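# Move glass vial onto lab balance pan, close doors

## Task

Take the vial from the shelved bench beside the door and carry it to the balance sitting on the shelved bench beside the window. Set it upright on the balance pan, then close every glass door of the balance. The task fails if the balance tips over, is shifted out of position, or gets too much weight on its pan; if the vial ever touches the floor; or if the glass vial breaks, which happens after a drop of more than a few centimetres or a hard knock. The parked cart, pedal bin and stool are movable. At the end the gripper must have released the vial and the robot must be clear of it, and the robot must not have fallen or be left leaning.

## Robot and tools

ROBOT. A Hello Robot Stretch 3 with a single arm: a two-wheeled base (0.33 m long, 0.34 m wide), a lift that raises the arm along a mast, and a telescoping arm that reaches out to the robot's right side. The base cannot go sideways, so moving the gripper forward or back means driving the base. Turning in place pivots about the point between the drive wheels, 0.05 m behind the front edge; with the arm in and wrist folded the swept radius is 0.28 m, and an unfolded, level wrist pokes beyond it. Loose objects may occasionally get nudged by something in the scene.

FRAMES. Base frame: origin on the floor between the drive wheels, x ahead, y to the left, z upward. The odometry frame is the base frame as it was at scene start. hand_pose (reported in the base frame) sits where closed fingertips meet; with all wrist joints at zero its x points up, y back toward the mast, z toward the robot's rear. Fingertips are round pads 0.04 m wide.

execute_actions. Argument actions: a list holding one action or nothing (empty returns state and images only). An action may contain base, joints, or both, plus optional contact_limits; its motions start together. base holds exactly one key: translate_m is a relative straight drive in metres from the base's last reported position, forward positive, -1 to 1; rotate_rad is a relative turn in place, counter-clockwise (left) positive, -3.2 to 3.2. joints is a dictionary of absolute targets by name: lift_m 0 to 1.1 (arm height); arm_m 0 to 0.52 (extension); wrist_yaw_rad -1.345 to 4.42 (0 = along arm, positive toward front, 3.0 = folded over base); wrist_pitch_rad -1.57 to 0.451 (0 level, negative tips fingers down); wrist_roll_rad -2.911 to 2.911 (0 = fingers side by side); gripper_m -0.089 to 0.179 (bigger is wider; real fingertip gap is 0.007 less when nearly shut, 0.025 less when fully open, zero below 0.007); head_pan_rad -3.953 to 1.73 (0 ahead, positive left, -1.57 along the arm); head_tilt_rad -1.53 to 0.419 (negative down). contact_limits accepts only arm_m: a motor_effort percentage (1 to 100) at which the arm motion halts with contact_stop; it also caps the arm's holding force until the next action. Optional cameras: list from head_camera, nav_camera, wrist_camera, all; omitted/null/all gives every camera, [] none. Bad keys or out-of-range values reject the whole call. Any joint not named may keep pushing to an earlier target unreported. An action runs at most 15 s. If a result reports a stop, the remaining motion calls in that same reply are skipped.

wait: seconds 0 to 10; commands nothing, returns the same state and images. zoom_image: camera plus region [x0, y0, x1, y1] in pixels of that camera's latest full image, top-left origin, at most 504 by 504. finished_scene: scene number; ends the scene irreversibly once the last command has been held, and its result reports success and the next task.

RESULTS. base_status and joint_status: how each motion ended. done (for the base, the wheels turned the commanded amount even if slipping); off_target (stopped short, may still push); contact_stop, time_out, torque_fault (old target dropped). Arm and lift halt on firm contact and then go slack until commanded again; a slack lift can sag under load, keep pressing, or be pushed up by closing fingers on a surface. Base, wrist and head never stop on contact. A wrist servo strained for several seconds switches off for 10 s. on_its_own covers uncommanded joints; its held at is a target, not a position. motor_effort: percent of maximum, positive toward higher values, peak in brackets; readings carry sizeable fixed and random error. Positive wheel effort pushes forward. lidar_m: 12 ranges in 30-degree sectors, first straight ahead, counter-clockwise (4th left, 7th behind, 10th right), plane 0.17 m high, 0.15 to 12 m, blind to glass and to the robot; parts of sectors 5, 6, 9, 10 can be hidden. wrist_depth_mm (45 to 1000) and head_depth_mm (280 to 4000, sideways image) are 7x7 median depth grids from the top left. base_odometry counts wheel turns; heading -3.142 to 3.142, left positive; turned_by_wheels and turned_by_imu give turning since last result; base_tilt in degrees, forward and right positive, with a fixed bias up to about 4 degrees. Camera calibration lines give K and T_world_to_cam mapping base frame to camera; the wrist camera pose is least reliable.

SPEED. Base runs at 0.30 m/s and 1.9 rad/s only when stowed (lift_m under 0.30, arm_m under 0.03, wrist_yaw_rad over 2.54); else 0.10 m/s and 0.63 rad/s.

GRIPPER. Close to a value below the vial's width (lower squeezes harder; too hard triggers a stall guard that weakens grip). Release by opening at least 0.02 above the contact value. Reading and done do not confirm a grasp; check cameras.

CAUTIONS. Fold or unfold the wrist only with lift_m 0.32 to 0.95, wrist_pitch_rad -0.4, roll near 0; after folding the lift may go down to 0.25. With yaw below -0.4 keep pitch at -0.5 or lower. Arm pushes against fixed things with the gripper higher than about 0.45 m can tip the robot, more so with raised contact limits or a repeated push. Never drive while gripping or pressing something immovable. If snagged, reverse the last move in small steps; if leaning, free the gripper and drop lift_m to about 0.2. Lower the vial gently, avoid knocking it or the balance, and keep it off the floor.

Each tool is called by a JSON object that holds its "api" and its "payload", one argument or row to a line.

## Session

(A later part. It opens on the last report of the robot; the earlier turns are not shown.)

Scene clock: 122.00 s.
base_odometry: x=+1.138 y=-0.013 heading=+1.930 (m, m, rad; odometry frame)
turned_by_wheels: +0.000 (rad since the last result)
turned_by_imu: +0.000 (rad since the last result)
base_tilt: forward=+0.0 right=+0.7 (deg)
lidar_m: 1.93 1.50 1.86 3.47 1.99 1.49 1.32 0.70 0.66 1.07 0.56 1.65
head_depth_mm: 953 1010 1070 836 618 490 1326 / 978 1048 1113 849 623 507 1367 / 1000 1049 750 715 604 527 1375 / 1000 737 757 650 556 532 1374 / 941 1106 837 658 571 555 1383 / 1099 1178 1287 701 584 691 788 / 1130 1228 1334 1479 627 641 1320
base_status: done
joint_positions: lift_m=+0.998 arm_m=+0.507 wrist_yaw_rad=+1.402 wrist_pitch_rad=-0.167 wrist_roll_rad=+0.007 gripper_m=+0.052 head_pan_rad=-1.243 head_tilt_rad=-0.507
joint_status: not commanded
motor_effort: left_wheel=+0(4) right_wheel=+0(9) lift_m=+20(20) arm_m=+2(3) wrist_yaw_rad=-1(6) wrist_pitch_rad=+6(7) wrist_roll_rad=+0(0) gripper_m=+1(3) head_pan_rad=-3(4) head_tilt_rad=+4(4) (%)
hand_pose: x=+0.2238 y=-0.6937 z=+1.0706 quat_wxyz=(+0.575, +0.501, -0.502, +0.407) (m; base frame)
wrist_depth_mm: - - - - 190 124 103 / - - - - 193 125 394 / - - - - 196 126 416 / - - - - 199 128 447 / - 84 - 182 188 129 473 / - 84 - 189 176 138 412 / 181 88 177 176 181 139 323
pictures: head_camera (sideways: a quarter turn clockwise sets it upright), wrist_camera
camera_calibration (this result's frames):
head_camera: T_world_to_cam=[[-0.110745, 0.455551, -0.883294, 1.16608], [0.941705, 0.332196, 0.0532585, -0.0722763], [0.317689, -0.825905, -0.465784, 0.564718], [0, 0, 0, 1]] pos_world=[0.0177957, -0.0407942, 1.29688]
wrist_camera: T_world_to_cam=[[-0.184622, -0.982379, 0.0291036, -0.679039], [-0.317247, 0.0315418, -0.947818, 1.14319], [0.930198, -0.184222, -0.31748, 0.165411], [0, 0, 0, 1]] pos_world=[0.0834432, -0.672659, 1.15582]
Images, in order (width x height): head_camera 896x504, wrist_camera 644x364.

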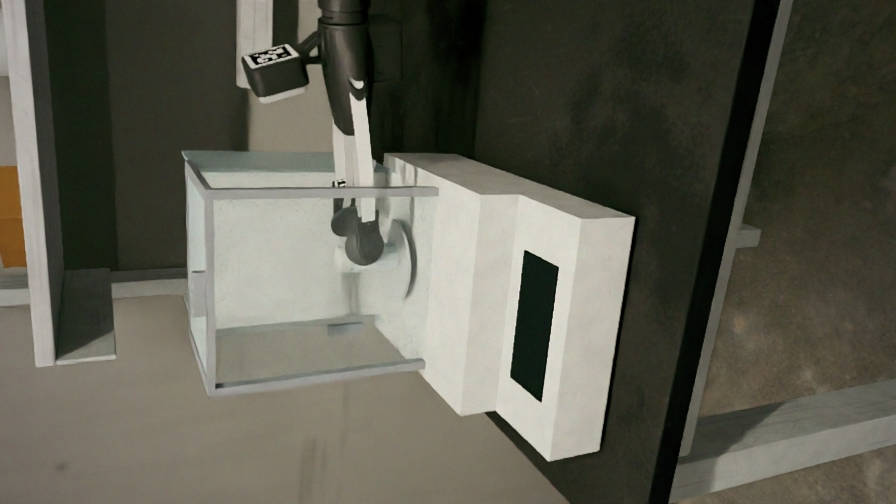

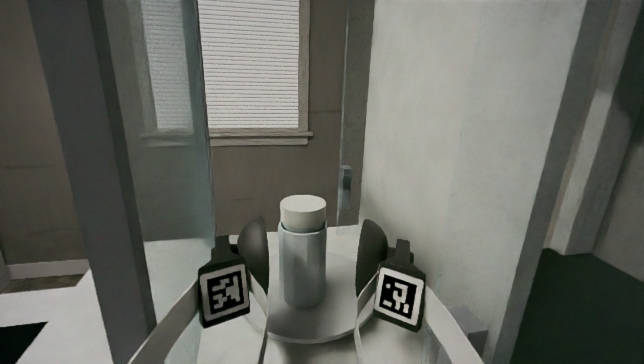

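{"api": "execute_actions", "payload": {
  "actions": [
    {"base":{"translate_m":-0.015},"joints":{"gripper_m":0.03}}
  ],
  "cameras": []
}}

{"api": "execute_actions", "payload": {
  "actions": [
    {"base":{"translate_m":-0.1},"joints":{"gripper_m":0.0}}
  ],
  "cameras": []
}}

{"api": "execute_actions", "payload": {
  "actions": [
    {"joints":{"wrist_yaw_rad":1.0,"arm_m":0.52,"lift_m":0.985}}
  ],
  "cameras": ["wrist_camera","head_camera"]
}}

Scene clock: 124.27 s.
base_odometry: x=+1.143 y=-0.027 heading=+1.930 (m, m, rad; odometry frame)
turned_by_wheels: +0.000 (rad since the last result)
turned_by_imu: -0.001 (rad since the last result)
base_tilt: forward=-0.3 right=+0.7 (deg)
lidar_m: 1.95 1.52 1.88 2.85 1.95 1.48 1.30 1.10 0.65 1.07 0.57 1.65
head_depth_mm: 951 1009 1066 835 619 490 1319 / 976 1050 1113 847 624 506 1372 / 1000 1059 1085 740 626 525 1371 / 1023 738 752 650 566 532 1375 / 959 763 807 656 570 554 1398 / 1089 1176 1286 665 584 730 1326 / 1125 1230 1336 1486 602 647 758
base_status: done
joint_positions: lift_m=+0.998 arm_m=+0.507 wrist_yaw_rad=+1.402 wrist_pitch_rad=-0.167 wrist_roll_rad=+0.007 gripper_m=+0.030 head_pan_rad=-1.243 head_tilt_rad=-0.507
joint_status: all done
motor_effort: left_wheel=-1(3) right_wheel=+1(7) lift_m=+20(20) arm_m=+3(2) wrist_yaw_rad=-1(1) wrist_pitch_rad=+6(6) wrist_roll_rad=+0(0) gripper_m=+0(72) head_pan_rad=-4(3) head_tilt_rad=+3(4) (%)
hand_pose: x=+0.2238 y=-0.6937 z=+1.0706 quat_wxyz=(+0.575, +0.501, -0.502, +0.407) (m; base frame)
wrist_depth_mm: - - - - 191 125 396 / - - - - 194 126 436 / - 86 - - 197 133 433 / - 95 - - 201 143 461 / - 266 302 199 202 154 476 / 283 205 238 199 165 365 405 / 181 169 180 182 173 310 322
pictures: none
No camera images: the call's "cameras" was empty. Leave "cameras" out to get every camera's image.

Scene clock: 126.23 s.
base_odometry: x=+1.178 y=-0.121 heading=+1.930 (m, m, rad; odometry frame)
turned_by_wheels: +0.000 (rad since the last result)
turned_by_imu: +0.000 (rad since the last result)
base_tilt: forward=-0.2 right=+0.8 (deg)
lidar_m: 2.05 1.61 2.02 2.84 1.82 1.38 1.20 1.00 0.63 0.63 0.68 0.64
head_depth_mm: 955 1007 1064 833 619 490 1329 / 977 1043 1110 851 624 506 1372 / 1005 1078 1142 861 628 526 1378 / 1025 1099 1165 784 635 533 1380 / 985 761 785 684 611 553 1384 / 952 793 830 666 591 1548 1409 / 1120 1210 1327 678 601 1569 1307
base_status: done
joint_positions: lift_m=+0.998 arm_m=+0.507 wrist_yaw_rad=+1.402 wrist_pitch_rad=-0.167 wrist_roll_rad=+0.007 gripper_m=+0.000 head_pan_rad=-1.243 head_tilt_rad=-0.507
joint_status: all done
motor_effort: left_wheel=+0(4) right_wheel=+0(5) lift_m=+20(20) arm_m=+2(2) wrist_yaw_rad=-1(1) wrist_pitch_rad=+6(6) wrist_roll_rad=+0(0) gripper_m=-2(81) head_pan_rad=-4(3) head_tilt_rad=+4(4) (%)
hand_pose: x=+0.2238 y=-0.6937 z=+1.0706 quat_wxyz=(+0.575, +0.501, -0.502, +0.407) (m; base frame)
wrist_depth_mm: - - - - 236 662 484 / - - - - 263 669 483 / - - - - 271 671 485 / - - 414 344 865 578 490 / - 319 292 298 472 546 476 / 286 224 220 - 381 402 407 / 210 207 225 244 305 320 323
pictures: none
No camera images: the call's "cameras" was empty. Leave "cameras" out to get every camera's image.

Scene clock: 127.30 s.
base_odometry: x=+1.178 y=-0.121 heading=+1.930 (m, m, rad; odometry frame)
turned_by_wheels: +0.000 (rad since the last result)
turned_by_imu: +0.000 (rad since the last result)
base_tilt: forward=-0.1 right=+0.8 (deg)
lidar_m: 2.05 1.61 2.03 2.84 1.81 1.37 1.20 1.00 0.63 0.63 0.68 0.64
head_depth_mm: 958 1007 - 818 618 489 1329 / 981 1039 1113 850 624 508 1365 / 1005 1080 1149 855 628 527 1376 / 1022 1108 1175 783 632 534 1387 / 987 764 787 683 613 556 1383 / 956 789 831 665 590 1550 1391 / 1120 1204 1329 681 602 1565 1299
base_status: not commanded
joint_positions: lift_m=+0.985 arm_m=+0.520 wrist_yaw_rad=+1.002 wrist_pitch_rad=-0.167 wrist_roll_rad=+0.007 gripper_m=+0.000 head_pan_rad=-1.243 head_tilt_rad=-0.507
joint_status: all done
motor_effort: left_wheel=-1(0) right_wheel=+0(0) lift_m=+20(20) arm_m=+4(8) wrist_yaw_rad=-1(1) wrist_pitch_rad=+6(6) wrist_roll_rad=+1(0) gripper_m=-2(2) head_pan_rad=-4(4) head_tilt_rad=+4(4) (%)
hand_pose: x=+0.1881 y=-0.7987 z=+1.0576 quat_wxyz=(+0.645, +0.391, -0.592, +0.285) (m; base frame)
wrist_depth_mm: - 300 - 748 542 421 343 / - - - 794 550 433 348 / - - - 827 571 441 321 / 324 357 - 813 598 453 358 / 237 253 453 530 498 454 372 / 202 213 231 - 376 379 366 / 184 209 278 295 299 301 305
pictures: head_camera (sideways: a quarter turn clockwise sets it upright), wrist_camera
camera_calibration (this result's frames):
head_camera: T_world_to_cam=[[-0.110735, 0.455552, -0.883295, 1.16608], [0.941713, 0.332175, 0.0532585, -0.0722763], [0.317671, -0.825913, -0.465782, 0.564716], [0, 0, 0, 1]] pos_world=[0.0177948, -0.0407944, 1.29688]
wrist_camera: T_world_to_cam=[[-0.552339, -0.833112, 0.0291036, -0.599958], [-0.27997, 0.152504, -0.947818, 1.21247], [0.7852, -0.531665, -0.31748, -0.0750989], [0, 0, 0, 1]] pos_world=[0.0670424, -0.724667, 1.14282]
Images, in order (width x height): head_camera 896x504, wrist_camera 644x364.

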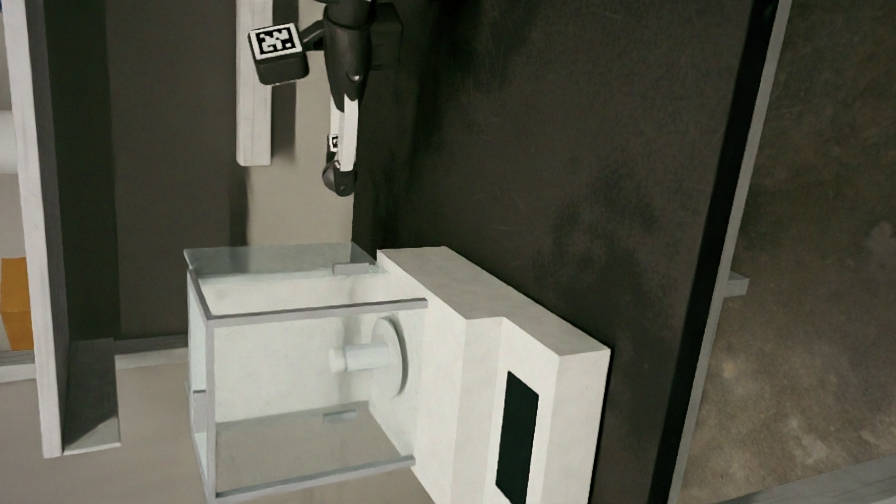

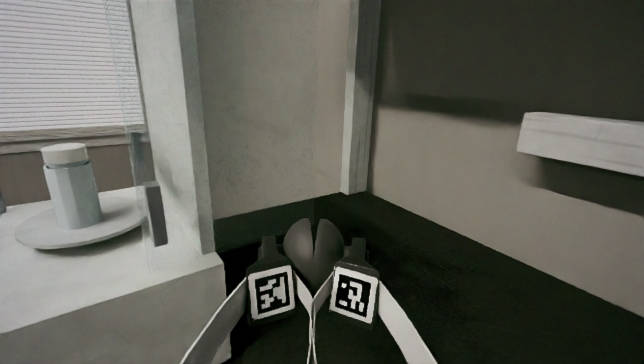

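{"api": "execute_actions", "payload": {
  "actions": [
    {"base":{"translate_m":0.085}}
  ],
  "cameras": ["wrist_camera","head_camera"]
}}

Scene clock: 130.13 s.
base_odometry: x=+1.148 y=-0.041 heading=+1.929 (m, m, rad; odometry frame)
turned_by_wheels: -0.001 (rad since the last result)
turned_by_imu: -0.002 (rad since the last result)
base_tilt: forward=-0.3 right=+0.9 (deg)
lidar_m: 1.97 1.53 1.90 2.85 1.94 1.46 1.28 1.08 0.65 1.08 0.58 0.59
head_depth_mm: 951 1013 - 823 618 490 1330 / 981 1041 1120 849 625 507 1356 / 1001 1072 1131 775 631 526 1378 / 1020 737 759 649 581 534 1379 / 975 759 797 658 573 554 1386 / 1087 1164 1279 665 586 1547 1367 / 1127 1227 1346 1460 600 655 745
base_status: done
joint_positions: lift_m=+0.985 arm_m=+0.520 wrist_yaw_rad=+0.981 wrist_pitch_rad=-0.168 wrist_roll_rad=+0.007 gripper_m=+0.000 head_pan_rad=-1.243 head_tilt_rad=-0.507
joint_status: not commanded
on_its_own: right_wheel is at rest, and its effort (+21) is outside its rest range (-18 to +18)
motor_effort: left_wheel=-11(11) right_wheel=+21(23) lift_m=+20(20) arm_m=+4(4) wrist_yaw_rad=+12(13) wrist_pitch_rad=+6(7) wrist_roll_rad=+0(0) gripper_m=-4(4) head_pan_rad=-4(3) head_tilt_rad=+4(5) (%)
hand_pose: x=+0.1853 y=-0.8029 z=+1.0573 quat_wxyz=(+0.648, +0.385, -0.596, +0.278) (m; base frame)
wrist_depth_mm: - 228 143 709 501 412 339 / - - 152 745 518 418 346 / - - 168 790 546 430 350 / - - 187 833 573 445 362 / 177 267 184 543 496 451 368 / 172 192 168 - 375 382 363 / 161 165 167 296 297 301 306
pictures: head_camera (sideways: a quarter turn clockwise sets it upright), wrist_camera
camera_calibration (this result's frames):
head_camera: T_world_to_cam=[[-0.110726, 0.455529, -0.883308, 1.16609], [0.941713, 0.332175, 0.0532582, -0.0722759], [0.317674, -0.825925, -0.465758, 0.564684], [0, 0, 0, 1]] pos_world=[0.0177947, -0.0407946, 1.29688]
wrist_camera: T_world_to_cam=[[-0.56924, -0.821656, 0.0291249, -0.59273], [-0.277707, 0.158811, -0.947448, 1.21629], [0.773851, -0.547413, -0.318581, -0.0845705], [0, 0, 0, 1]] pos_world=[0.0658134, -0.726476, 1.1427]
Images, in order (width x height): head_camera 896x504, wrist_camera 644x364.

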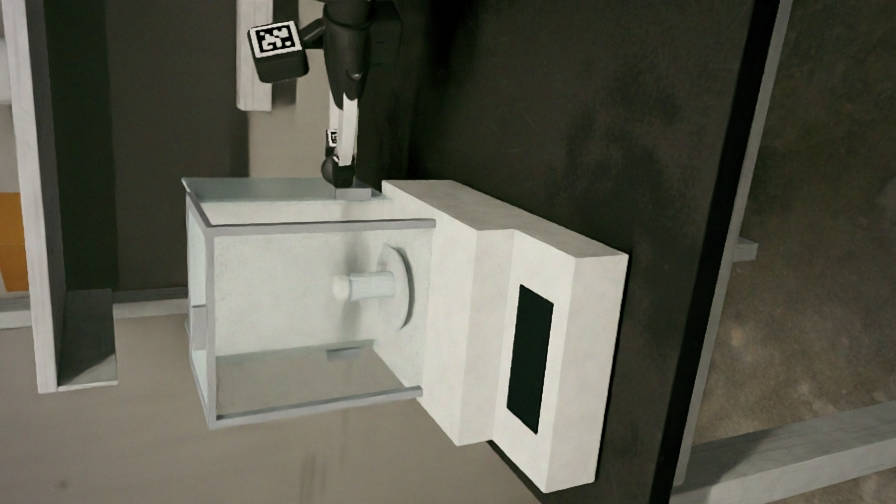

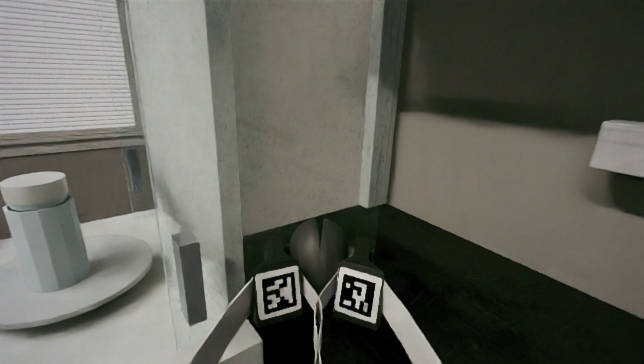

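Pressing the glass; ease off and pull.

{"api": "execute_actions", "payload": {
  "actions": [
    {"base":{"translate_m":-0.012}}
  ],
  "cameras": []
}}

{"api": "execute_actions", "payload": {
  "actions": [
    {"joints":{"arm_m":0.39},"contact_limits":{"arm_m":15}}
  ],
  "cameras": ["wrist_camera","head_camera"]
}}

Scene clock: 132.83 s.
base_odometry: x=+1.152 y=-0.052 heading=+1.929 (m, m, rad; odometry frame)
turned_by_wheels: +0.000 (rad since the last result)
turned_by_imu: +0.000 (rad since the last result)
base_tilt: forward=-0.2 right=+0.8 (deg)
lidar_m: 1.98 1.54 1.92 2.84 1.92 1.45 1.27 1.07 0.64 1.08 0.59 0.60
head_depth_mm: 951 1010 - 818 617 490 1331 / 976 1043 1107 852 624 506 1369 / 1002 1071 1137 794 629 527 1376 / 1019 738 763 663 589 534 1380 / 967 762 788 658 572 554 1390 / 1072 1163 1273 663 588 1549 1393 / 1137 1225 1340 1446 601 670 750
base_status: done
joint_positions: lift_m=+0.985 arm_m=+0.520 wrist_yaw_rad=+0.998 wrist_pitch_rad=-0.167 wrist_roll_rad=+0.007 gripper_m=+0.000 head_pan_rad=-1.243 head_tilt_rad=-0.507
joint_status: not commanded
motor_effort: left_wheel=-1(11) right_wheel=+0(16) lift_m=+20(20) arm_m=+3(4) wrist_yaw_rad=+1(12) wrist_pitch_rad=+6(7) wrist_roll_rad=+0(0) gripper_m=-2(3) head_pan_rad=-4(3) head_tilt_rad=+4(4) (%)
hand_pose: x=+0.1876 y=-0.7994 z=+1.0574 quat_wxyz=(+0.645, +0.390, -0.592, +0.284) (m; base frame)
wrist_depth_mm: - - 156 751 507 418 343 / - - 172 784 527 429 354 / - - 189 802 556 442 351 / - - 203 823 583 451 368 / 182 239 186 575 499 454 370 / 182 194 179 - 375 379 360 / 163 164 174 292 297 300 306
pictures: none
No camera images: the call's "cameras" was empty. Leave "cameras" out to get every camera's image.

Scene clock: 135.03 s.
base_odometry: x=+1.152 y=-0.052 heading=+1.929 (m, m, rad; odometry frame)
turned_by_wheels: +0.000 (rad since the last result)
turned_by_imu: -0.001 (rad since the last result)
base_tilt: forward=-0.2 right=+0.7 (deg)
lidar_m: 1.98 1.55 1.91 2.85 1.92 1.45 1.27 1.07 0.65 1.08 0.59 0.60
head_depth_mm: 949 1006 1078 761 619 491 1326 / 978 1040 1129 809 622 507 1356 / 1004 1081 1150 789 629 525 1375 / 1024 738 763 663 589 534 1382 / 964 759 789 657 572 555 1382 / 1073 1160 1267 663 586 1545 1394 / 1130 1227 1336 1447 601 671 752
base_status: not commanded
joint_positions: lift_m=+0.985 arm_m=+0.390 wrist_yaw_rad=+0.992 wrist_pitch_rad=-0.168 wrist_roll_rad=+0.007 gripper_m=+0.000 head_pan_rad=-1.243 head_tilt_rad=-0.507
joint_status: all done
motor_effort: left_wheel=-2(3) right_wheel=+4(4) lift_m=+20(20) arm_m=-4(8) wrist_yaw_rad=+5(5) wrist_pitch_rad=+6(6) wrist_roll_rad=+0(0) gripper_m=-2(3) head_pan_rad=-3(4) head_tilt_rad=+4(4) (%)
contact_limits: arm_m 15 (drawing in: default 24, maximum 39; extending or still: default 33, maximum 54)
hand_pose: x=+0.1867 y=-0.6714 z=+1.0574 quat_wxyz=(+0.646, +0.389, -0.594, +0.282) (m; base frame)
wrist_depth_mm: - - - 273 225 535 440 / - - - 285 236 552 449 / - - - 300 620 562 456 / - - 246 309 627 571 469 / - 269 156 281 464 509 468 / 212 204 163 - 347 380 388 / 163 165 172 199 286 303 306
pictures: head_camera (sideways: a quarter turn clockwise sets it upright), wrist_camera
camera_calibration (this result's frames):
head_camera: T_world_to_cam=[[-0.110657, 0.4555, -0.883332, 1.16613], [0.941752, 0.332065, 0.0532576, -0.0722754], [0.317582, -0.825986, -0.465713, 0.564627], [0, 0, 0, 1]] pos_world=[0.0177899, -0.0407962, 1.29688]
wrist_camera: T_world_to_cam=[[-0.560361, -0.827736, 0.0291211, -0.489566], [-0.279193, 0.155672, -0.947532, 1.19415], [0.779773, -0.539091, -0.318331, -0.00949951], [0, 0, 0, 1]] pos_world=[0.0664707, -0.596248, 1.14272]
Images, in order (width x height): head_camera 896x504, wrist_camera 644x364.

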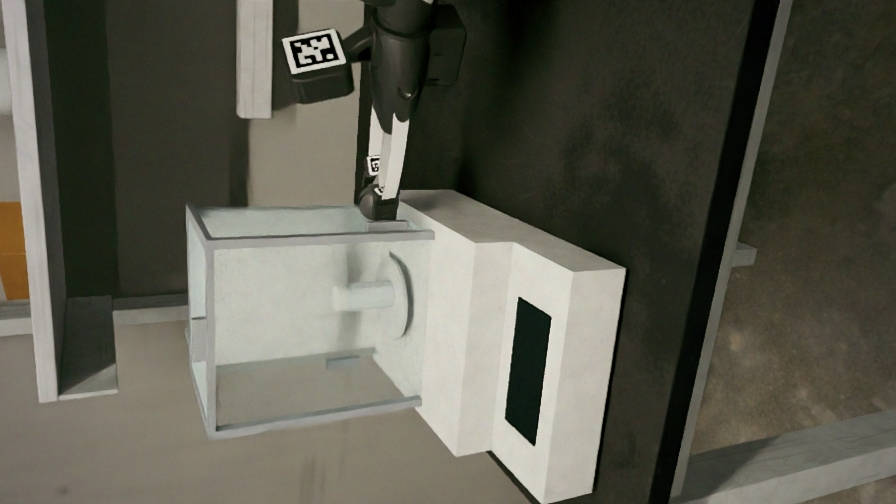

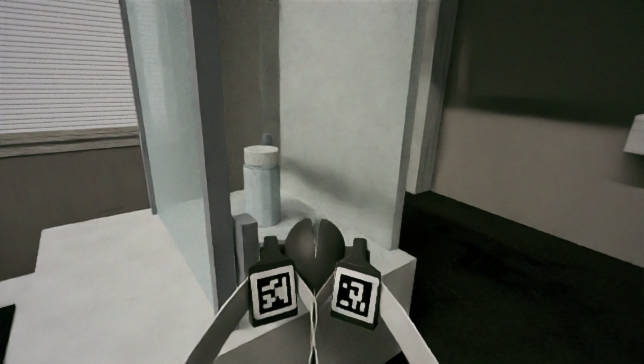

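{"api": "execute_actions", "payload": {
  "actions": [
    {"joints":{"arm_m":0.375},"contact_limits":{"arm_m":11}}
  ],
  "cameras": ["wrist_camera"]
}}

{"api": "execute_actions", "payload": {
  "actions": [
    {"joints":{"arm_m":0.4}}
  ],
  "cameras": []
}}

{"api": "execute_actions", "payload": {
  "actions": [
    {"base":{"translate_m":-0.06}}
  ],
  "cameras": ["wrist_camera"]
}}

Scene clock: 137.13 s.
base_odometry: x=+1.152 y=-0.052 heading=+1.929 (m, m, rad; odometry frame)
turned_by_wheels: +0.000 (rad since the last result)
turned_by_imu: +0.000 (rad since the last result)
base_tilt: forward=+0.0 right=+0.7 (deg)
lidar_m: 1.98 1.54 1.91 2.85 1.92 1.45 1.27 1.07 0.64 1.07 0.59 0.60
head_depth_mm: 954 1012 1073 759 618 489 1329 / 978 1043 1117 808 623 506 1368 / 1002 1080 1145 794 627 525 1380 / 1027 737 762 659 590 533 1378 / 971 758 790 655 570 554 1387 / 1073 1157 1270 666 587 1547 1393 / 1129 1225 1334 1449 601 671 752
base_status: not commanded
joint_positions: lift_m=+0.985 arm_m=+0.376 wrist_yaw_rad=+0.966 wrist_pitch_rad=-0.164 wrist_roll_rad=+0.007 gripper_m=+0.000 head_pan_rad=-1.243 head_tilt_rad=-0.507
joint_status: all done
on_its_own: wrist_yaw_rad is at rest, and its effort (+22) is outside its rest range (-12 to +12)
motor_effort: left_wheel=-2(3) right_wheel=+2(3) lift_m=+20(20) arm_m=-8(6) wrist_yaw_rad=+22(22) wrist_pitch_rad=+5(7) wrist_roll_rad=+0(0) gripper_m=-5(4) head_pan_rad=-3(4) head_tilt_rad=+4(4) (%)
contact_limits: arm_m 11 (drawing in: default 24, maximum 39; extending or still: default 33, maximum 54)
hand_pose: x=+0.1833 y=-0.6623 z=+1.0582 quat_wxyz=(+0.649, +0.380, -0.599, +0.274) (m; base frame)
wrist_depth_mm: - - - 281 236 540 444 / - - - 295 245 551 450 / - - - 306 642 570 461 / - - 253 309 641 581 478 / - 271 244 284 471 509 477 / 215 206 190 - 356 380 386 / 170 166 173 206 289 304 308
pictures: wrist_camera
camera_calibration (this result's frames):
wrist_camera: T_world_to_cam=[[-0.582116, -0.812586, 0.029067, -0.46991], [-0.272367, 0.161184, -0.948597, 1.19607], [0.766132, -0.56011, -0.315149, -0.0163819], [0, 0, 0, 1]] pos_world=[0.0647779, -0.583805, 1.14308]
Images, in order (width x height): wrist_camera 644x364.

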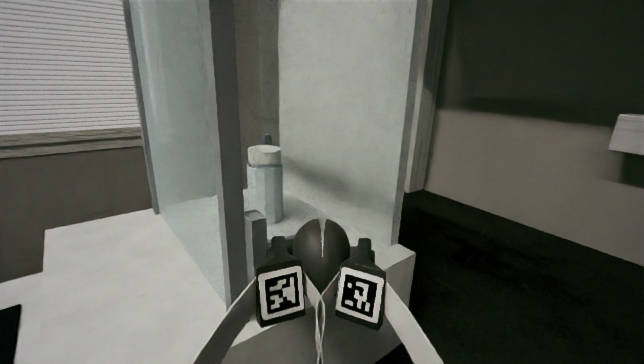

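Scene clock: 138.27 s.
base_odometry: x=+1.152 y=-0.052 heading=+1.929 (m, m, rad; odometry frame)
turned_by_wheels: +0.000 (rad since the last result)
turned_by_imu: +0.000 (rad since the last result)
base_tilt: forward=-0.1 right=+0.7 (deg)
lidar_m: 1.98 1.54 1.91 2.84 1.92 1.45 1.27 1.08 0.65 1.07 0.59 0.60
head_depth_mm: 951 1011 1070 762 620 491 1334 / 982 1044 1134 807 624 507 1368 / 1003 1081 1143 791 629 526 1375 / 1020 735 766 663 587 532 1382 / 968 761 787 656 571 554 1386 / 1074 1163 1264 665 586 1553 1397 / 1131 1218 1341 1450 601 672 754
base_status: not commanded
joint_positions: lift_m=+0.985 arm_m=+0.400 wrist_yaw_rad=+0.998 wrist_pitch_rad=-0.167 wrist_roll_rad=+0.007 gripper_m=+0.000 head_pan_rad=-1.243 head_tilt_rad=-0.507
joint_status: all done
motor_effort: left_wheel=-1(6) right_wheel=+0(11) lift_m=+20(21) arm_m=+4(8) wrist_yaw_rad=+1(22) wrist_pitch_rad=+6(6) wrist_roll_rad=+0(0) gripper_m=-2(5) head_pan_rad=-3(4) head_tilt_rad=+4(4) (%)
hand_pose: x=+0.1876 y=-0.6794 z=+1.0576 quat_wxyz=(+0.645, +0.390, -0.593, +0.284) (m; base frame)
wrist_depth_mm: - - - 264 218 533 429 / - - - 276 592 540 445 / - - - 287 627 560 451 / - - 244 301 637 579 466 / - 268 232 276 468 507 461 / 203 205 155 - 357 377 385 / 164 165 168 198 288 301 306
pictures: none
No camera images: the call's "cameras" was empty. Leave "cameras" out to get every camera's image.

Scene clock: 139.90 s.
base_odometry: x=+1.173 y=-0.109 heading=+1.929 (m, m, rad; odometry frame)
turned_by_wheels: +0.000 (rad since the last result)
turned_by_imu: +0.000 (rad since the last result)
base_tilt: forward=-0.2 right=+0.7 (deg)
lidar_m: 2.04 1.60 2.00 3.47 1.84 1.39 1.21 1.02 0.63 0.63 0.66 0.63
head_depth_mm: 951 1011 1081 764 618 490 1320 / 980 1041 1136 806 624 506 1361 / 1006 1079 1164 834 631 527 1374 / 1019 1097 1157 773 634 533 1378 / 994 762 779 660 594 554 1383 / 901 1132 839 667 590 1555 1398 / 1124 1205 1335 680 602 1564 842
base_status: done
joint_positions: lift_m=+0.985 arm_m=+0.400 wrist_yaw_rad=+0.998 wrist_pitch_rad=-0.167 wrist_roll_rad=+0.007 gripper_m=+0.000 head_pan_rad=-1.243 head_tilt_rad=-0.507
joint_status: not commanded
motor_effort: left_wheel=-1(4) right_wheel=+0(5) lift_m=+21(20) arm_m=+4(4) wrist_yaw_rad=+2(1) wrist_pitch_rad=+6(6) wrist_roll_rad=+0(0) gripper_m=-2(2) head_pan_rad=-3(4) head_tilt_rad=+4(4) (%)
hand_pose: x=+0.1876 y=-0.6794 z=+1.0576 quat_wxyz=(+0.645, +0.390, -0.593, +0.284) (m; base frame)
wrist_depth_mm: - - - 282 631 533 438 / - - - 295 645 547 441 / - - - 309 687 562 419 / - 362 305 330 686 570 467 / 287 269 260 320 503 515 462 / 202 205 219 - 379 381 383 / 172 192 240 283 300 303 309
pictures: wrist_camera
camera_calibration (this result's frames):
wrist_camera: T_world_to_cam=[[-0.555271, -0.83116, 0.0291021, -0.498981], [-0.279368, 0.153449, -0.947843, 1.19473], [0.783344, -0.53444, -0.317405, -0.0129329], [0, 0, 0, 1]] pos_world=[0.0668291, -0.604974, 1.14283]
Images, in order (width x height): wrist_camera 644x364.

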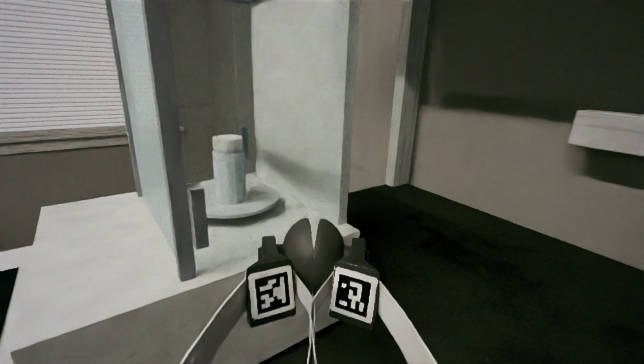

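{"api": "execute_actions", "payload": {
  "actions": [
    {"joints":{"arm_m":0.0}}
  ],
  "cameras": []
}}

{"api": "execute_actions", "payload": {
  "actions": [
    {"base":{"translate_m":0.64},"joints":{"head_pan_rad":-1.9,"wrist_yaw_rad":1.5}}
  ],
  "cameras": []
}}

{"api": "execute_actions", "payload": {
  "actions": [
    {"joints":{"wrist_yaw_rad":-0.38,"arm_m":0.3}}
  ],
  "cameras": ["wrist_camera","head_camera"]
}}

Scene clock: 145.97 s.
base_odometry: x=+1.173 y=-0.109 heading=+1.929 (m, m, rad; odometry frame)
turned_by_wheels: +0.000 (rad since the last result)
turned_by_imu: -0.001 (rad since the last result)
base_tilt: forward=-0.2 right=+0.6 (deg)
lidar_m: 2.04 1.60 2.00 3.47 1.84 1.39 1.21 1.02 0.63 0.63 0.66 0.63
head_depth_mm: 952 1014 1086 843 619 490 1380 / 980 1043 1123 852 647 514 - / 1006 1078 1160 861 667 - - / 1027 1094 1149 775 659 - - / 999 762 782 659 596 1537 1347 / 903 1130 839 667 591 1594 1395 / 1126 1210 1336 678 602 1567 844
base_status: not commanded
joint_positions: lift_m=+0.985 arm_m=+0.001 wrist_yaw_rad=+1.000 wrist_pitch_rad=-0.167 wrist_roll_rad=+0.007 gripper_m=+0.000 head_pan_rad=-1.243 head_tilt_rad=-0.507
joint_status: all done
motor_effort: left_wheel=-1(1) right_wheel=+0(0) lift_m=+20(20) arm_m=-4(2) wrist_yaw_rad=+0(1) wrist_pitch_rad=+6(6) wrist_roll_rad=+0(0) gripper_m=-2(2) head_pan_rad=-4(4) head_tilt_rad=+4(4) (%)
hand_pose: x=+0.1879 y=-0.2801 z=+1.0576 quat_wxyz=(+0.645, +0.391, -0.592, +0.285) (m; base frame)
wrist_depth_mm: - - - - - 540 721 / - - - - - 540 739 / - - - - - 518 777 / - - - - 479 454 754 / - - - 451 379 449 525 / - - - - 362 384 386 / - - - - 316 305 308
pictures: none
No camera images: the call's "cameras" was empty. Leave "cameras" out to get every camera's image.

Scene clock: 153.33 s.
base_odometry: x=+0.949 y=+0.491 heading=+1.929 (m, m, rad; odometry frame)
turned_by_wheels: +0.000 (rad since the last result)
turned_by_imu: +0.000 (rad since the last result)
base_tilt: forward=-0.2 right=+0.7 (deg)
lidar_m: 1.40 1.06 1.10 2.86 2.96 2.04 1.86 0.98 0.44 1.07 1.21 1.45
head_depth_mm: 1146 1229 1295 667 - - - / 1108 1166 1235 649 - - - / 1073 1107 788 642 - - - / 1042 740 762 681 - - - / 949 1072 1133 834 724 - - / 876 1041 1112 1192 1319 - - / 939 1008 1088 1166 1265 1372 1388
base_status: done
joint_positions: lift_m=+0.985 arm_m=+0.001 wrist_yaw_rad=+1.498 wrist_pitch_rad=-0.167 wrist_roll_rad=+0.007 gripper_m=+0.000 head_pan_rad=-1.893 head_tilt_rad=-0.507
joint_status: all done
motor_effort: left_wheel=-1(2) right_wheel=+0(4) lift_m=+20(21) arm_m=-4(4) wrist_yaw_rad=+1(2) wrist_pitch_rad=+6(6) wrist_roll_rad=+0(0) gripper_m=-2(2) head_pan_rad=-4(34) head_tilt_rad=+4(4) (%)
hand_pose: x=+0.2267 y=-0.1637 z=+1.0576 quat_wxyz=(+0.555, +0.525, -0.478, +0.435) (m; base frame)
wrist_depth_mm: - - - - - - - / - - - - - - - / - - - - - - - / - - - - - - - / - - - - - - - / - - - - - - - / - - - - - - -
pictures: none
No camera images: the call's "cameras" was empty. Leave "cameras" out to get every camera's image.

Scene clock: 156.77 s.
base_odometry: x=+0.949 y=+0.491 heading=+1.929 (m, m, rad; odometry frame)
turned_by_wheels: +0.000 (rad since the last result)
turned_by_imu: -0.001 (rad since the last result)
base_tilt: forward=-0.3 right=+0.7 (deg)
lidar_m: 1.39 1.07 1.10 2.87 2.96 2.04 1.85 0.98 0.44 1.07 1.21 1.45
head_depth_mm: 1153 1227 1296 880 - - 1390 / 1114 1164 1235 719 - 1536 1375 / 1071 1117 794 - - 544 1308 / 1037 740 755 - 615 547 1315 / 959 1070 1123 790 723 1452 1377 / 885 1038 - - 1323 1439 1392 / 938 1014 1066 1151 1273 1369 1407
base_status: not commanded
joint_positions: lift_m=+0.985 arm_m=+0.300 wrist_yaw_rad=-0.379 wrist_pitch_rad=-0.167 wrist_roll_rad=+0.007 gripper_m=+0.000 head_pan_rad=-1.893 head_tilt_rad=-0.507
joint_status: all done
motor_effort: left_wheel=-1(1) right_wheel=+0(0) lift_m=+20(20) arm_m=+4(4) wrist_yaw_rad=+0(3) wrist_pitch_rad=+6(6) wrist_roll_rad=+0(0) gripper_m=-2(2) head_pan_rad=-3(4) head_tilt_rad=+4(4) (%)
hand_pose: x=-0.1136 y=-0.6756 z=+1.0576 quat_wxyz=(+0.679, -0.075, -0.705, -0.191) (m; base frame)
wrist_depth_mm: 472 515 561 633 242 280 907 / 489 535 587 665 255 297 - / 512 559 619 699 272 309 - / 526 578 628 694 292 240 799 / 552 620 552 532 277 241 521 / 582 651 701 - 215 207 219 / 613 676 700 287 188 167 175
pictures: head_camera (sideways: a quarter turn clockwise sets it upright), wrist_camera
camera_calibration (this result's frames):
head_camera: T_world_to_cam=[[0.187615, 0.4295, -0.883363, 1.16435], [0.95063, -0.305721, 0.0532569, -0.0723286], [-0.247189, -0.849743, -0.465654, 0.567995], [0, 0, 0, 1]] pos_world=[-0.00928912, -0.0395498, 1.29688]
wrist_camera: T_world_to_cam=[[-0.922289, 0.385404, 0.0291018, 0.117176], [0.096971, 0.303627, -0.947843, 1.2542], [-0.374139, -0.871363, -0.317405, -0.134036], [0, 0, 0, 1]] pos_world=[-0.0636985, -0.542763, 1.14283]
Images, in order (width x height): head_camera 896x504, wrist_camera 644x364.

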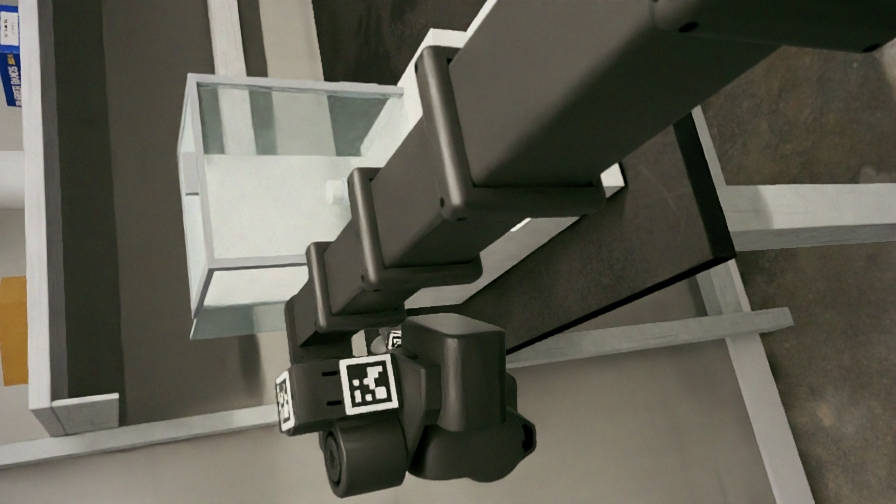

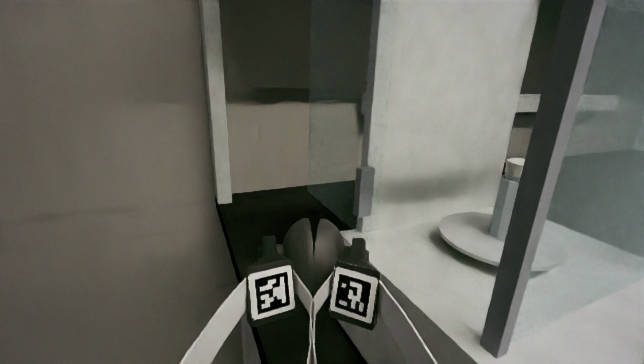

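{"api": "execute_actions", "payload": {
  "actions": [
    {"joints":{"arm_m":0.41}}
  ],
  "cameras": []
}}

{"api": "execute_actions", "payload": {
  "actions": [
    {"base":{"translate_m":-0.045}}
  ],
  "cameras": ["wrist_camera","nav_camera"]
}}

Scene clock: 160.43 s.
base_odometry: x=+0.949 y=+0.491 heading=+1.929 (m, m, rad; odometry frame)
turned_by_wheels: +0.000 (rad since the last result)
turned_by_imu: -0.001 (rad since the last result)
base_tilt: forward=-0.2 right=+0.7 (deg)
lidar_m: 1.39 1.06 1.10 2.88 2.97 2.04 1.86 0.98 0.44 1.07 1.21 1.45
head_depth_mm: 1153 1225 1292 834 - - 1384 / 1116 1174 1240 - - 1538 1368 / 1072 1116 792 - 564 544 1302 / 1041 740 748 712 621 547 1315 / 962 1072 - 834 723 1447 1387 / 884 1043 - 1219 1319 1435 1399 / 939 1012 1060 1183 1257 1383 1410
base_status: not commanded
joint_positions: lift_m=+0.985 arm_m=+0.410 wrist_yaw_rad=-0.379 wrist_pitch_rad=-0.167 wrist_roll_rad=+0.007 gripper_m=+0.000 head_pan_rad=-1.893 head_tilt_rad=-0.507
joint_status: all done
motor_effort: left_wheel=-1(2) right_wheel=+0(0) lift_m=+20(20) arm_m=+4(3) wrist_yaw_rad=-1(1) wrist_pitch_rad=+6(6) wrist_roll_rad=+0(0) gripper_m=-2(2) head_pan_rad=-3(3) head_tilt_rad=+4(4) (%)
hand_pose: x=-0.1136 y=-0.7856 z=+1.0576 quat_wxyz=(+0.679, -0.076, -0.705, -0.191) (m; base frame)
wrist_depth_mm: 388 419 447 521 591 144 159 / 400 438 472 549 607 150 174 / 419 457 498 579 637 159 190 / 435 482 536 609 689 170 210 / 452 504 536 530 493 181 235 / 481 531 577 - 376 197 208 / 507 561 596 295 186 173 167
pictures: none
No camera images: the call's "cameras" was empty. Leave "cameras" out to get every camera's image.

Scene clock: 162.43 s.
base_odometry: x=+0.965 y=+0.449 heading=+1.929 (m, m, rad; odometry frame)
turned_by_wheels: +0.000 (rad since the last result)
turned_by_imu: +0.000 (rad since the last result)
base_tilt: forward=-0.2 right=+0.6 (deg)
lidar_m: 1.44 1.10 1.16 2.88 2.94 1.99 1.81 0.95 0.44 0.43 1.21 1.50
head_depth_mm: 1151 1234 1299 884 - - 1393 / 1107 1175 1234 - - 1538 1365 / 1074 1136 1164 - 551 546 1374 / 1040 742 756 596 570 530 601 / 991 1046 - 749 638 551 1379 / 914 1045 - 861 1286 1432 1399 / 903 1006 1056 1191 1268 1376 1401
base_status: done
joint_positions: lift_m=+0.985 arm_m=+0.410 wrist_yaw_rad=-0.379 wrist_pitch_rad=-0.167 wrist_roll_rad=+0.007 gripper_m=+0.000 head_pan_rad=-1.893 head_tilt_rad=-0.507
joint_status: not commanded
motor_effort: left_wheel=-1(3) right_wheel=+0(4) lift_m=+20(20) arm_m=+4(4) wrist_yaw_rad=+0(0) wrist_pitch_rad=+6(6) wrist_roll_rad=+0(0) gripper_m=-2(2) head_pan_rad=-3(3) head_tilt_rad=+4(4) (%)
hand_pose: x=-0.1136 y=-0.7856 z=+1.0576 quat_wxyz=(+0.679, -0.076, -0.705, -0.191) (m; base frame)
wrist_depth_mm: 387 416 464 516 546 136 163 / 403 432 486 544 133 145 176 / 419 455 514 570 142 157 194 / 439 484 546 610 148 169 213 / 459 506 481 528 159 185 455 / 476 529 382 - 165 197 220 / 499 559 291 295 170 167 151
pictures: nav_camera (sideways: a quarter turn counterclockwise sets it upright), wrist_camera
camera_calibration (this result's frames):
nav_camera: T_world_to_cam=[[-0.180509, -0.458747, 0.870039, -1.088], [-0.951973, 0.303904, -0.0372681, 0.0990843], [-0.247312, -0.834981, -0.491572, 0.592709], [0, 0, 0, 1]] pos_world=[0.0445154, -0.0343285, 1.24166]
wrist_camera: T_world_to_cam=[[-0.922222, 0.385564, 0.029102, 0.159661], [0.0970237, 0.303611, -0.947843, 1.28759], [-0.37429, -0.871298, -0.317405, -0.229854], [0, 0, 0, 1]] pos_world=[-0.0637156, -0.652757, 1.14283]
Images, in order (width x height): nav_camera 672x504, wrist_camera 644x364.

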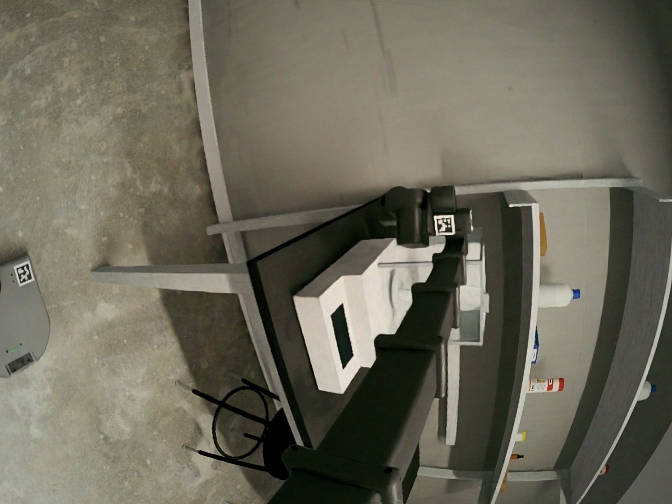

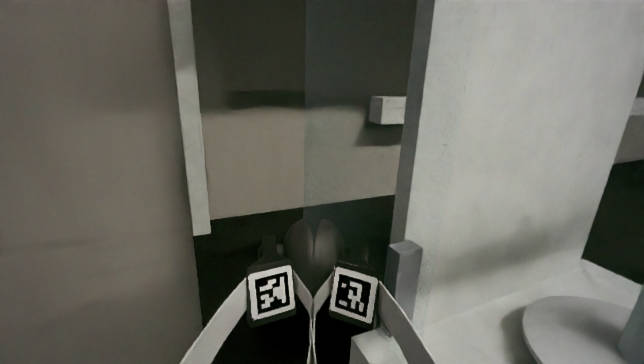

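{"api": "execute_actions", "payload": {
  "actions": [
    {"base":{"translate_m":-0.012}}
  ],
  "cameras": ["wrist_camera"]
}}

{"api": "execute_actions", "payload": {
  "actions": [
    {"joints":{"arm_m":0.29},"contact_limits":{"arm_m":11}}
  ],
  "cameras": ["wrist_camera"]
}}

Scene clock: 164.23 s.
base_odometry: x=+0.969 y=+0.437 heading=+1.929 (m, m, rad; odometry frame)
turned_by_wheels: +0.000 (rad since the last result)
turned_by_imu: +0.000 (rad since the last result)
base_tilt: forward=-0.2 right=+0.7 (deg)
lidar_m: 1.46 1.11 1.18 2.87 2.95 1.99 1.80 0.94 0.44 0.43 1.21 1.51
head_depth_mm: 1143 1226 1299 883 - - 1407 / 1112 1174 1230 - - 1530 1353 / 1077 1139 1229 - 553 546 1378 / 1042 740 754 596 556 529 609 / 988 1040 - 711 629 521 1357 / 885 1041 - 845 1269 1438 1396 / 895 999 1055 1184 1264 1379 1407
base_status: done
joint_positions: lift_m=+0.985 arm_m=+0.410 wrist_yaw_rad=-0.358 wrist_pitch_rad=-0.167 wrist_roll_rad=+0.007 gripper_m=+0.000 head_pan_rad=-1.893 head_tilt_rad=-0.507
joint_status: not commanded
on_its_own: wrist_yaw_rad is at rest, and its effort (-14) is outside its rest range (-12 to +12)
motor_effort: left_wheel=+5(6) right_wheel=-13(13) lift_m=+20(21) arm_m=+4(4) wrist_yaw_rad=-14(14) wrist_pitch_rad=+6(6) wrist_roll_rad=+0(0) gripper_m=-4(3) head_pan_rad=-3(3) head_tilt_rad=+4(4) (%)
hand_pose: x=-0.1087 y=-0.7874 z=+1.0575 quat_wxyz=(+0.680, -0.068, -0.706, -0.184) (m; base frame)
wrist_depth_mm: 389 411 457 512 121 131 154 / 406 443 480 543 129 140 168 / 421 458 509 573 134 150 182 / 440 483 536 605 144 163 200 / 460 504 487 530 150 177 454 / 483 532 394 - 161 192 219 / 500 561 292 284 168 166 155
pictures: wrist_camera
camera_calibration (this result's frames):
wrist_camera: T_world_to_cam=[[-0.930109, 0.366128, 0.0291082, 0.148706], [0.0908302, 0.306086, -0.947661, 1.28862], [-0.355875, -0.878784, -0.317948, -0.233001], [0, 0, 0, 1]] pos_world=[-0.0616522, -0.653633, 1.14277]
Images, in order (width x height): wrist_camera 644x364.

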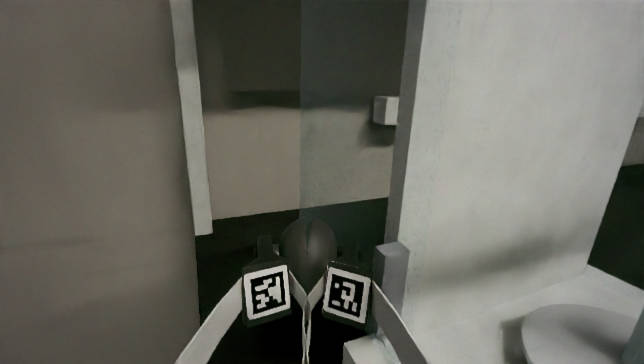

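Scene clock: 166.37 s.
base_odometry: x=+0.969 y=+0.437 heading=+1.929 (m, m, rad; odometry frame)
turned_by_wheels: +0.000 (rad since the last result)
turned_by_imu: -0.001 (rad since the last result)
base_tilt: forward=-0.1 right=+0.7 (deg)
lidar_m: 1.45 1.11 1.18 2.88 2.95 1.98 1.80 0.94 0.44 0.43 1.21 1.51
head_depth_mm: 1140 1232 1295 934 - - 1395 / 1110 1178 1230 947 - 1530 1369 / 1072 1138 1225 - - 544 1370 / 1037 741 758 - 557 530 609 / 988 1041 723 636 627 521 1362 / 886 1044 - - 1277 1438 1394 / 903 1003 1064 1162 1276 1376 1402
base_status: not commanded
joint_positions: lift_m=+0.985 arm_m=+0.290 wrist_yaw_rad=-0.366 wrist_pitch_rad=-0.168 wrist_roll_rad=+0.007 gripper_m=+0.000 head_pan_rad=-1.893 head_tilt_rad=-0.507
joint_status: all done
motor_effort: left_wheel=+2(5) right_wheel=-7(13) lift_m=+20(20) arm_m=-5(5) wrist_yaw_rad=-9(14) wrist_pitch_rad=+6(6) wrist_roll_rad=+0(0) gripper_m=-3(4) head_pan_rad=-3(3) head_tilt_rad=+4(4) (%)
contact_limits: arm_m 11 (drawing in: default 24, maximum 39; extending or still: default 33, maximum 54)
hand_pose: x=-0.1105 y=-0.6674 z=+1.0573 quat_wxyz=(+0.680, -0.070, -0.706, -0.187) (m; base frame)
wrist_depth_mm: 475 511 569 230 240 824 971 / 501 534 605 242 248 868 - / 516 564 641 255 267 935 - / 547 593 647 273 220 695 788 / 562 627 512 283 224 273 459 / 590 662 383 - 138 213 219 / 629 691 290 198 165 173 175
pictures: wrist_camera
camera_calibration (this result's frames):
wrist_camera: T_world_to_cam=[[-0.927189, 0.37346, 0.0291199, 0.108278], [0.0934637, 0.305919, -0.947459, 1.25187], [-0.362747, -0.875752, -0.318549, -0.126336], [0, 0, 0, 1]] pos_world=[-0.0624389, -0.534048, 1.1427]
Images, in order (width x height): wrist_camera 644x364.

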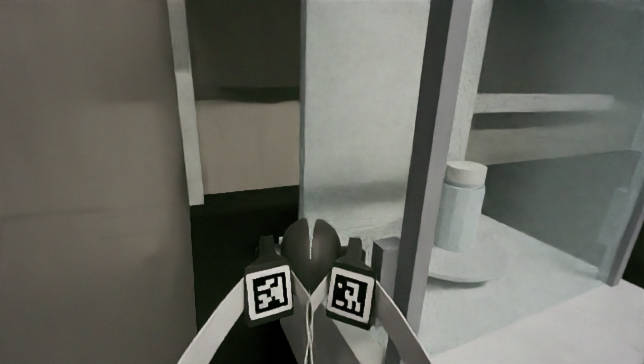

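{"api": "execute_actions", "payload": {
  "actions": [
    {"joints":{"arm_m":0.278},"contact_limits":{"arm_m":9}}
  ],
  "cameras": []
}}

{"api": "execute_actions", "payload": {
  "actions": [
    {"base":{"translate_m":0.1},"joints":{"arm_m":0.29}}
  ],
  "cameras": ["wrist_camera"]
}}

{"api": "execute_actions", "payload": {
  "actions": [
    {"base":{"translate_m":0.1},"joints":{"arm_m":0,"wrist_yaw_rad":1,"head_pan_rad":-2.1}}
  ],
  "cameras": ["head_camera"]
}}

Scene clock: 168.67 s.
base_odometry: x=+0.969 y=+0.437 heading=+1.929 (m, m, rad; odometry frame)
turned_by_wheels: +0.000 (rad since the last result)
turned_by_imu: -0.001 (rad since the last result)
base_tilt: forward=-0.3 right=+0.8 (deg)
lidar_m: 1.45 1.11 1.19 2.87 2.94 1.98 1.80 0.94 0.44 0.43 1.21 1.51
head_depth_mm: 1150 1222 1297 928 - - 1393 / 1109 1178 1238 945 - 1527 1359 / 1078 1136 1223 - 548 546 1374 / 1034 739 757 - 557 530 608 / 990 1040 722 - 617 521 1349 / 893 1050 - - 1287 1433 1391 / 897 1000 1067 1166 1270 1383 1392
base_status: not commanded
joint_positions: lift_m=+0.985 arm_m=+0.279 wrist_yaw_rad=-0.361 wrist_pitch_rad=-0.165 wrist_roll_rad=+0.007 gripper_m=+0.000 head_pan_rad=-1.893 head_tilt_rad=-0.507
joint_status: all done
motor_effort: left_wheel=+2(2) right_wheel=-6(6) lift_m=+20(21) arm_m=-7(6) wrist_yaw_rad=-11(12) wrist_pitch_rad=+6(6) wrist_roll_rad=+0(0) gripper_m=-3(3) head_pan_rad=-3(4) head_tilt_rad=+4(3) (%)
contact_limits: arm_m 9 (drawing in: default 24, maximum 39; extending or still: default 33, maximum 54)
hand_pose: x=-0.1095 y=-0.6562 z=+1.0580 quat_wxyz=(+0.680, -0.070, -0.706, -0.184) (m; base frame)
wrist_depth_mm: 488 522 585 240 247 818 942 / 505 550 614 253 266 880 - / 528 574 637 266 277 946 - / 548 608 655 283 231 776 714 / 574 638 516 284 227 274 482 / 608 667 386 - 205 217 222 / 634 708 293 204 173 173 176
pictures: none
No camera images: the call's "cameras" was empty. Leave "cameras" out to get every camera's image.

Scene clock: 170.63 s.
base_odometry: x=+0.934 y=+0.531 heading=+1.929 (m, m, rad; odometry frame)
turned_by_wheels: +0.000 (rad since the last result)
turned_by_imu: -0.001 (rad since the last result)
base_tilt: forward=-0.2 right=+0.8 (deg)
lidar_m: 1.35 1.03 1.04 2.84 3.45 2.08 1.70 1.02 0.46 1.08 1.21 1.41
head_depth_mm: 1143 1220 1207 700 - - 1391 / 1111 1168 1225 706 - 1541 1364 / 1073 766 782 - 605 546 652 / 1038 1078 772 - 669 1523 1386 / 972 1080 1132 831 1329 1458 1385 / 919 1037 - - 1319 1431 1389 / 952 1019 1072 1159 1267 1372 1405
base_status: done
joint_positions: lift_m=+0.985 arm_m=+0.290 wrist_yaw_rad=-0.378 wrist_pitch_rad=-0.166 wrist_roll_rad=+0.007 gripper_m=+0.000 head_pan_rad=-1.893 head_tilt_rad=-0.507
joint_status: all done
motor_effort: left_wheel=-1(4) right_wheel=+0(4) lift_m=+21(20) arm_m=+4(7) wrist_yaw_rad=+0(11) wrist_pitch_rad=+6(6) wrist_roll_rad=+0(0) gripper_m=-2(2) head_pan_rad=-3(3) head_tilt_rad=+4(4) (%)
hand_pose: x=-0.1134 y=-0.6657 z=+1.0578 quat_wxyz=(+0.679, -0.075, -0.705, -0.190) (m; base frame)
wrist_depth_mm: 479 516 557 642 267 292 918 / 495 539 588 679 285 312 998 / 520 564 629 715 297 335 - / 541 589 651 707 319 340 668 / 568 623 668 538 297 260 278 / 587 662 713 - 254 207 221 / 620 693 786 305 257 192 176
pictures: wrist_camera
camera_calibration (this result's frames):
wrist_camera: T_world_to_cam=[[-0.92261, 0.384636, 0.02909, 0.112995], [0.0964556, 0.303067, -0.948075, 1.25116], [-0.37348, -0.871898, -0.316713, -0.126321], [0, 0, 0, 1]] pos_world=[-0.0636095, -0.532787, 1.1429]
Images, in order (width x height): wrist_camera 644x364.

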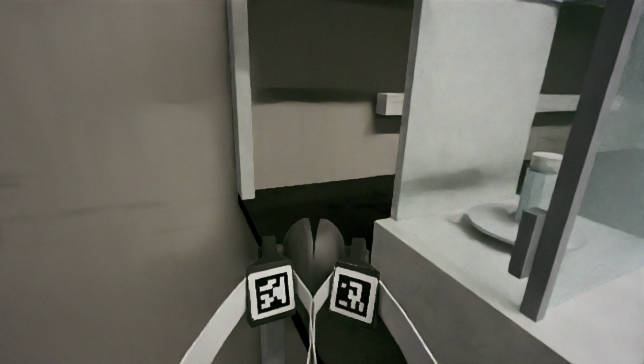

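Scene clock: 174.00 s.
base_odometry: x=+0.899 y=+0.625 heading=+1.929 (m, m, rad; odometry frame)
turned_by_wheels: +0.000 (rad since the last result)
turned_by_imu: -0.001 (rad since the last result)
base_tilt: forward=-0.1 right=+0.7 (deg)
lidar_m: 1.25 1.03 0.97 2.39 3.58 2.19 1.77 1.10 0.51 1.10 1.21 1.30
head_depth_mm: 1368 1470 1304 712 - - - / 1287 1358 1229 711 - - - / 1195 1277 1256 682 - - 750 / 1093 823 826 726 - - - / 1079 1128 836 806 - - - / 882 1100 1171 1015 - - - / 866 1038 1099 1187 1256 - -
base_status: done
joint_positions: lift_m=+0.985 arm_m=+0.001 wrist_yaw_rad=+1.000 wrist_pitch_rad=-0.166 wrist_roll_rad=+0.007 gripper_m=+0.000 head_pan_rad=-2.093 head_tilt_rad=-0.507
joint_status: all done
motor_effort: left_wheel=-1(3) right_wheel=+0(5) lift_m=+20(20) arm_m=-4(6) wrist_yaw_rad=+0(1) wrist_pitch_rad=+6(6) wrist_roll_rad=+0(0) gripper_m=-2(2) head_pan_rad=-4(20) head_tilt_rad=+4(4) (%)
hand_pose: x=+0.1879 y=-0.2802 z=+1.0578 quat_wxyz=(+0.645, +0.390, -0.592, +0.285) (m; base frame)
wrist_depth_mm: 859 978 - - - 909 723 / 913 - - - - 929 746 / 937 - - - - 931 765 / 973 - - - - 977 788 / - - - - - 985 804 / - - - - - - 822 / - - - - - - 835
pictures: head_camera (sideways: a quarter turn clockwise sets it upright)
camera_calibration (this result's frames):
head_camera: T_world_to_cam=[[0.269136, 0.383678, -0.883378, 1.16387], [0.871012, -0.488366, 0.0532565, -0.0718425], [-0.410979, -0.783766, -0.465625, 0.568957], [0, 0, 0, 1]] pos_world=[-0.0168348, -0.0357074, 1.29688]
Images, in order (width x height): head_camera 896x504.

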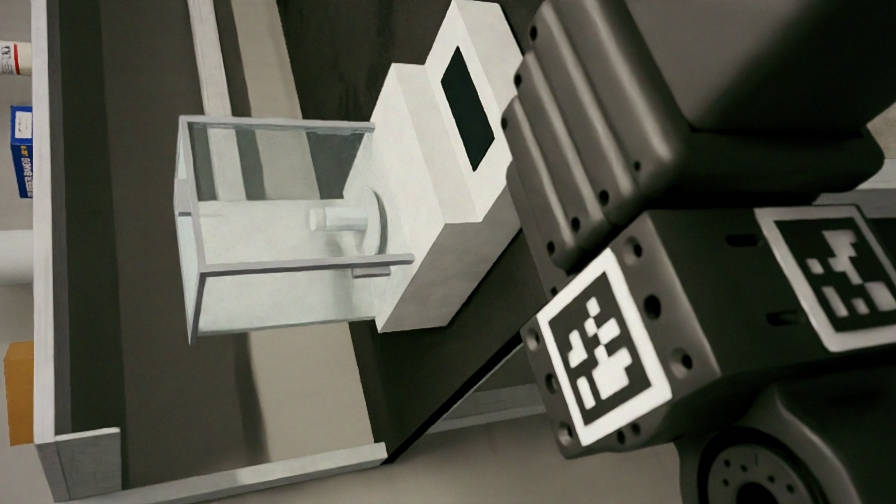

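{"api": "finished_scene", "payload": {
  "scene": 1
}}

The scene is finished: the task was done.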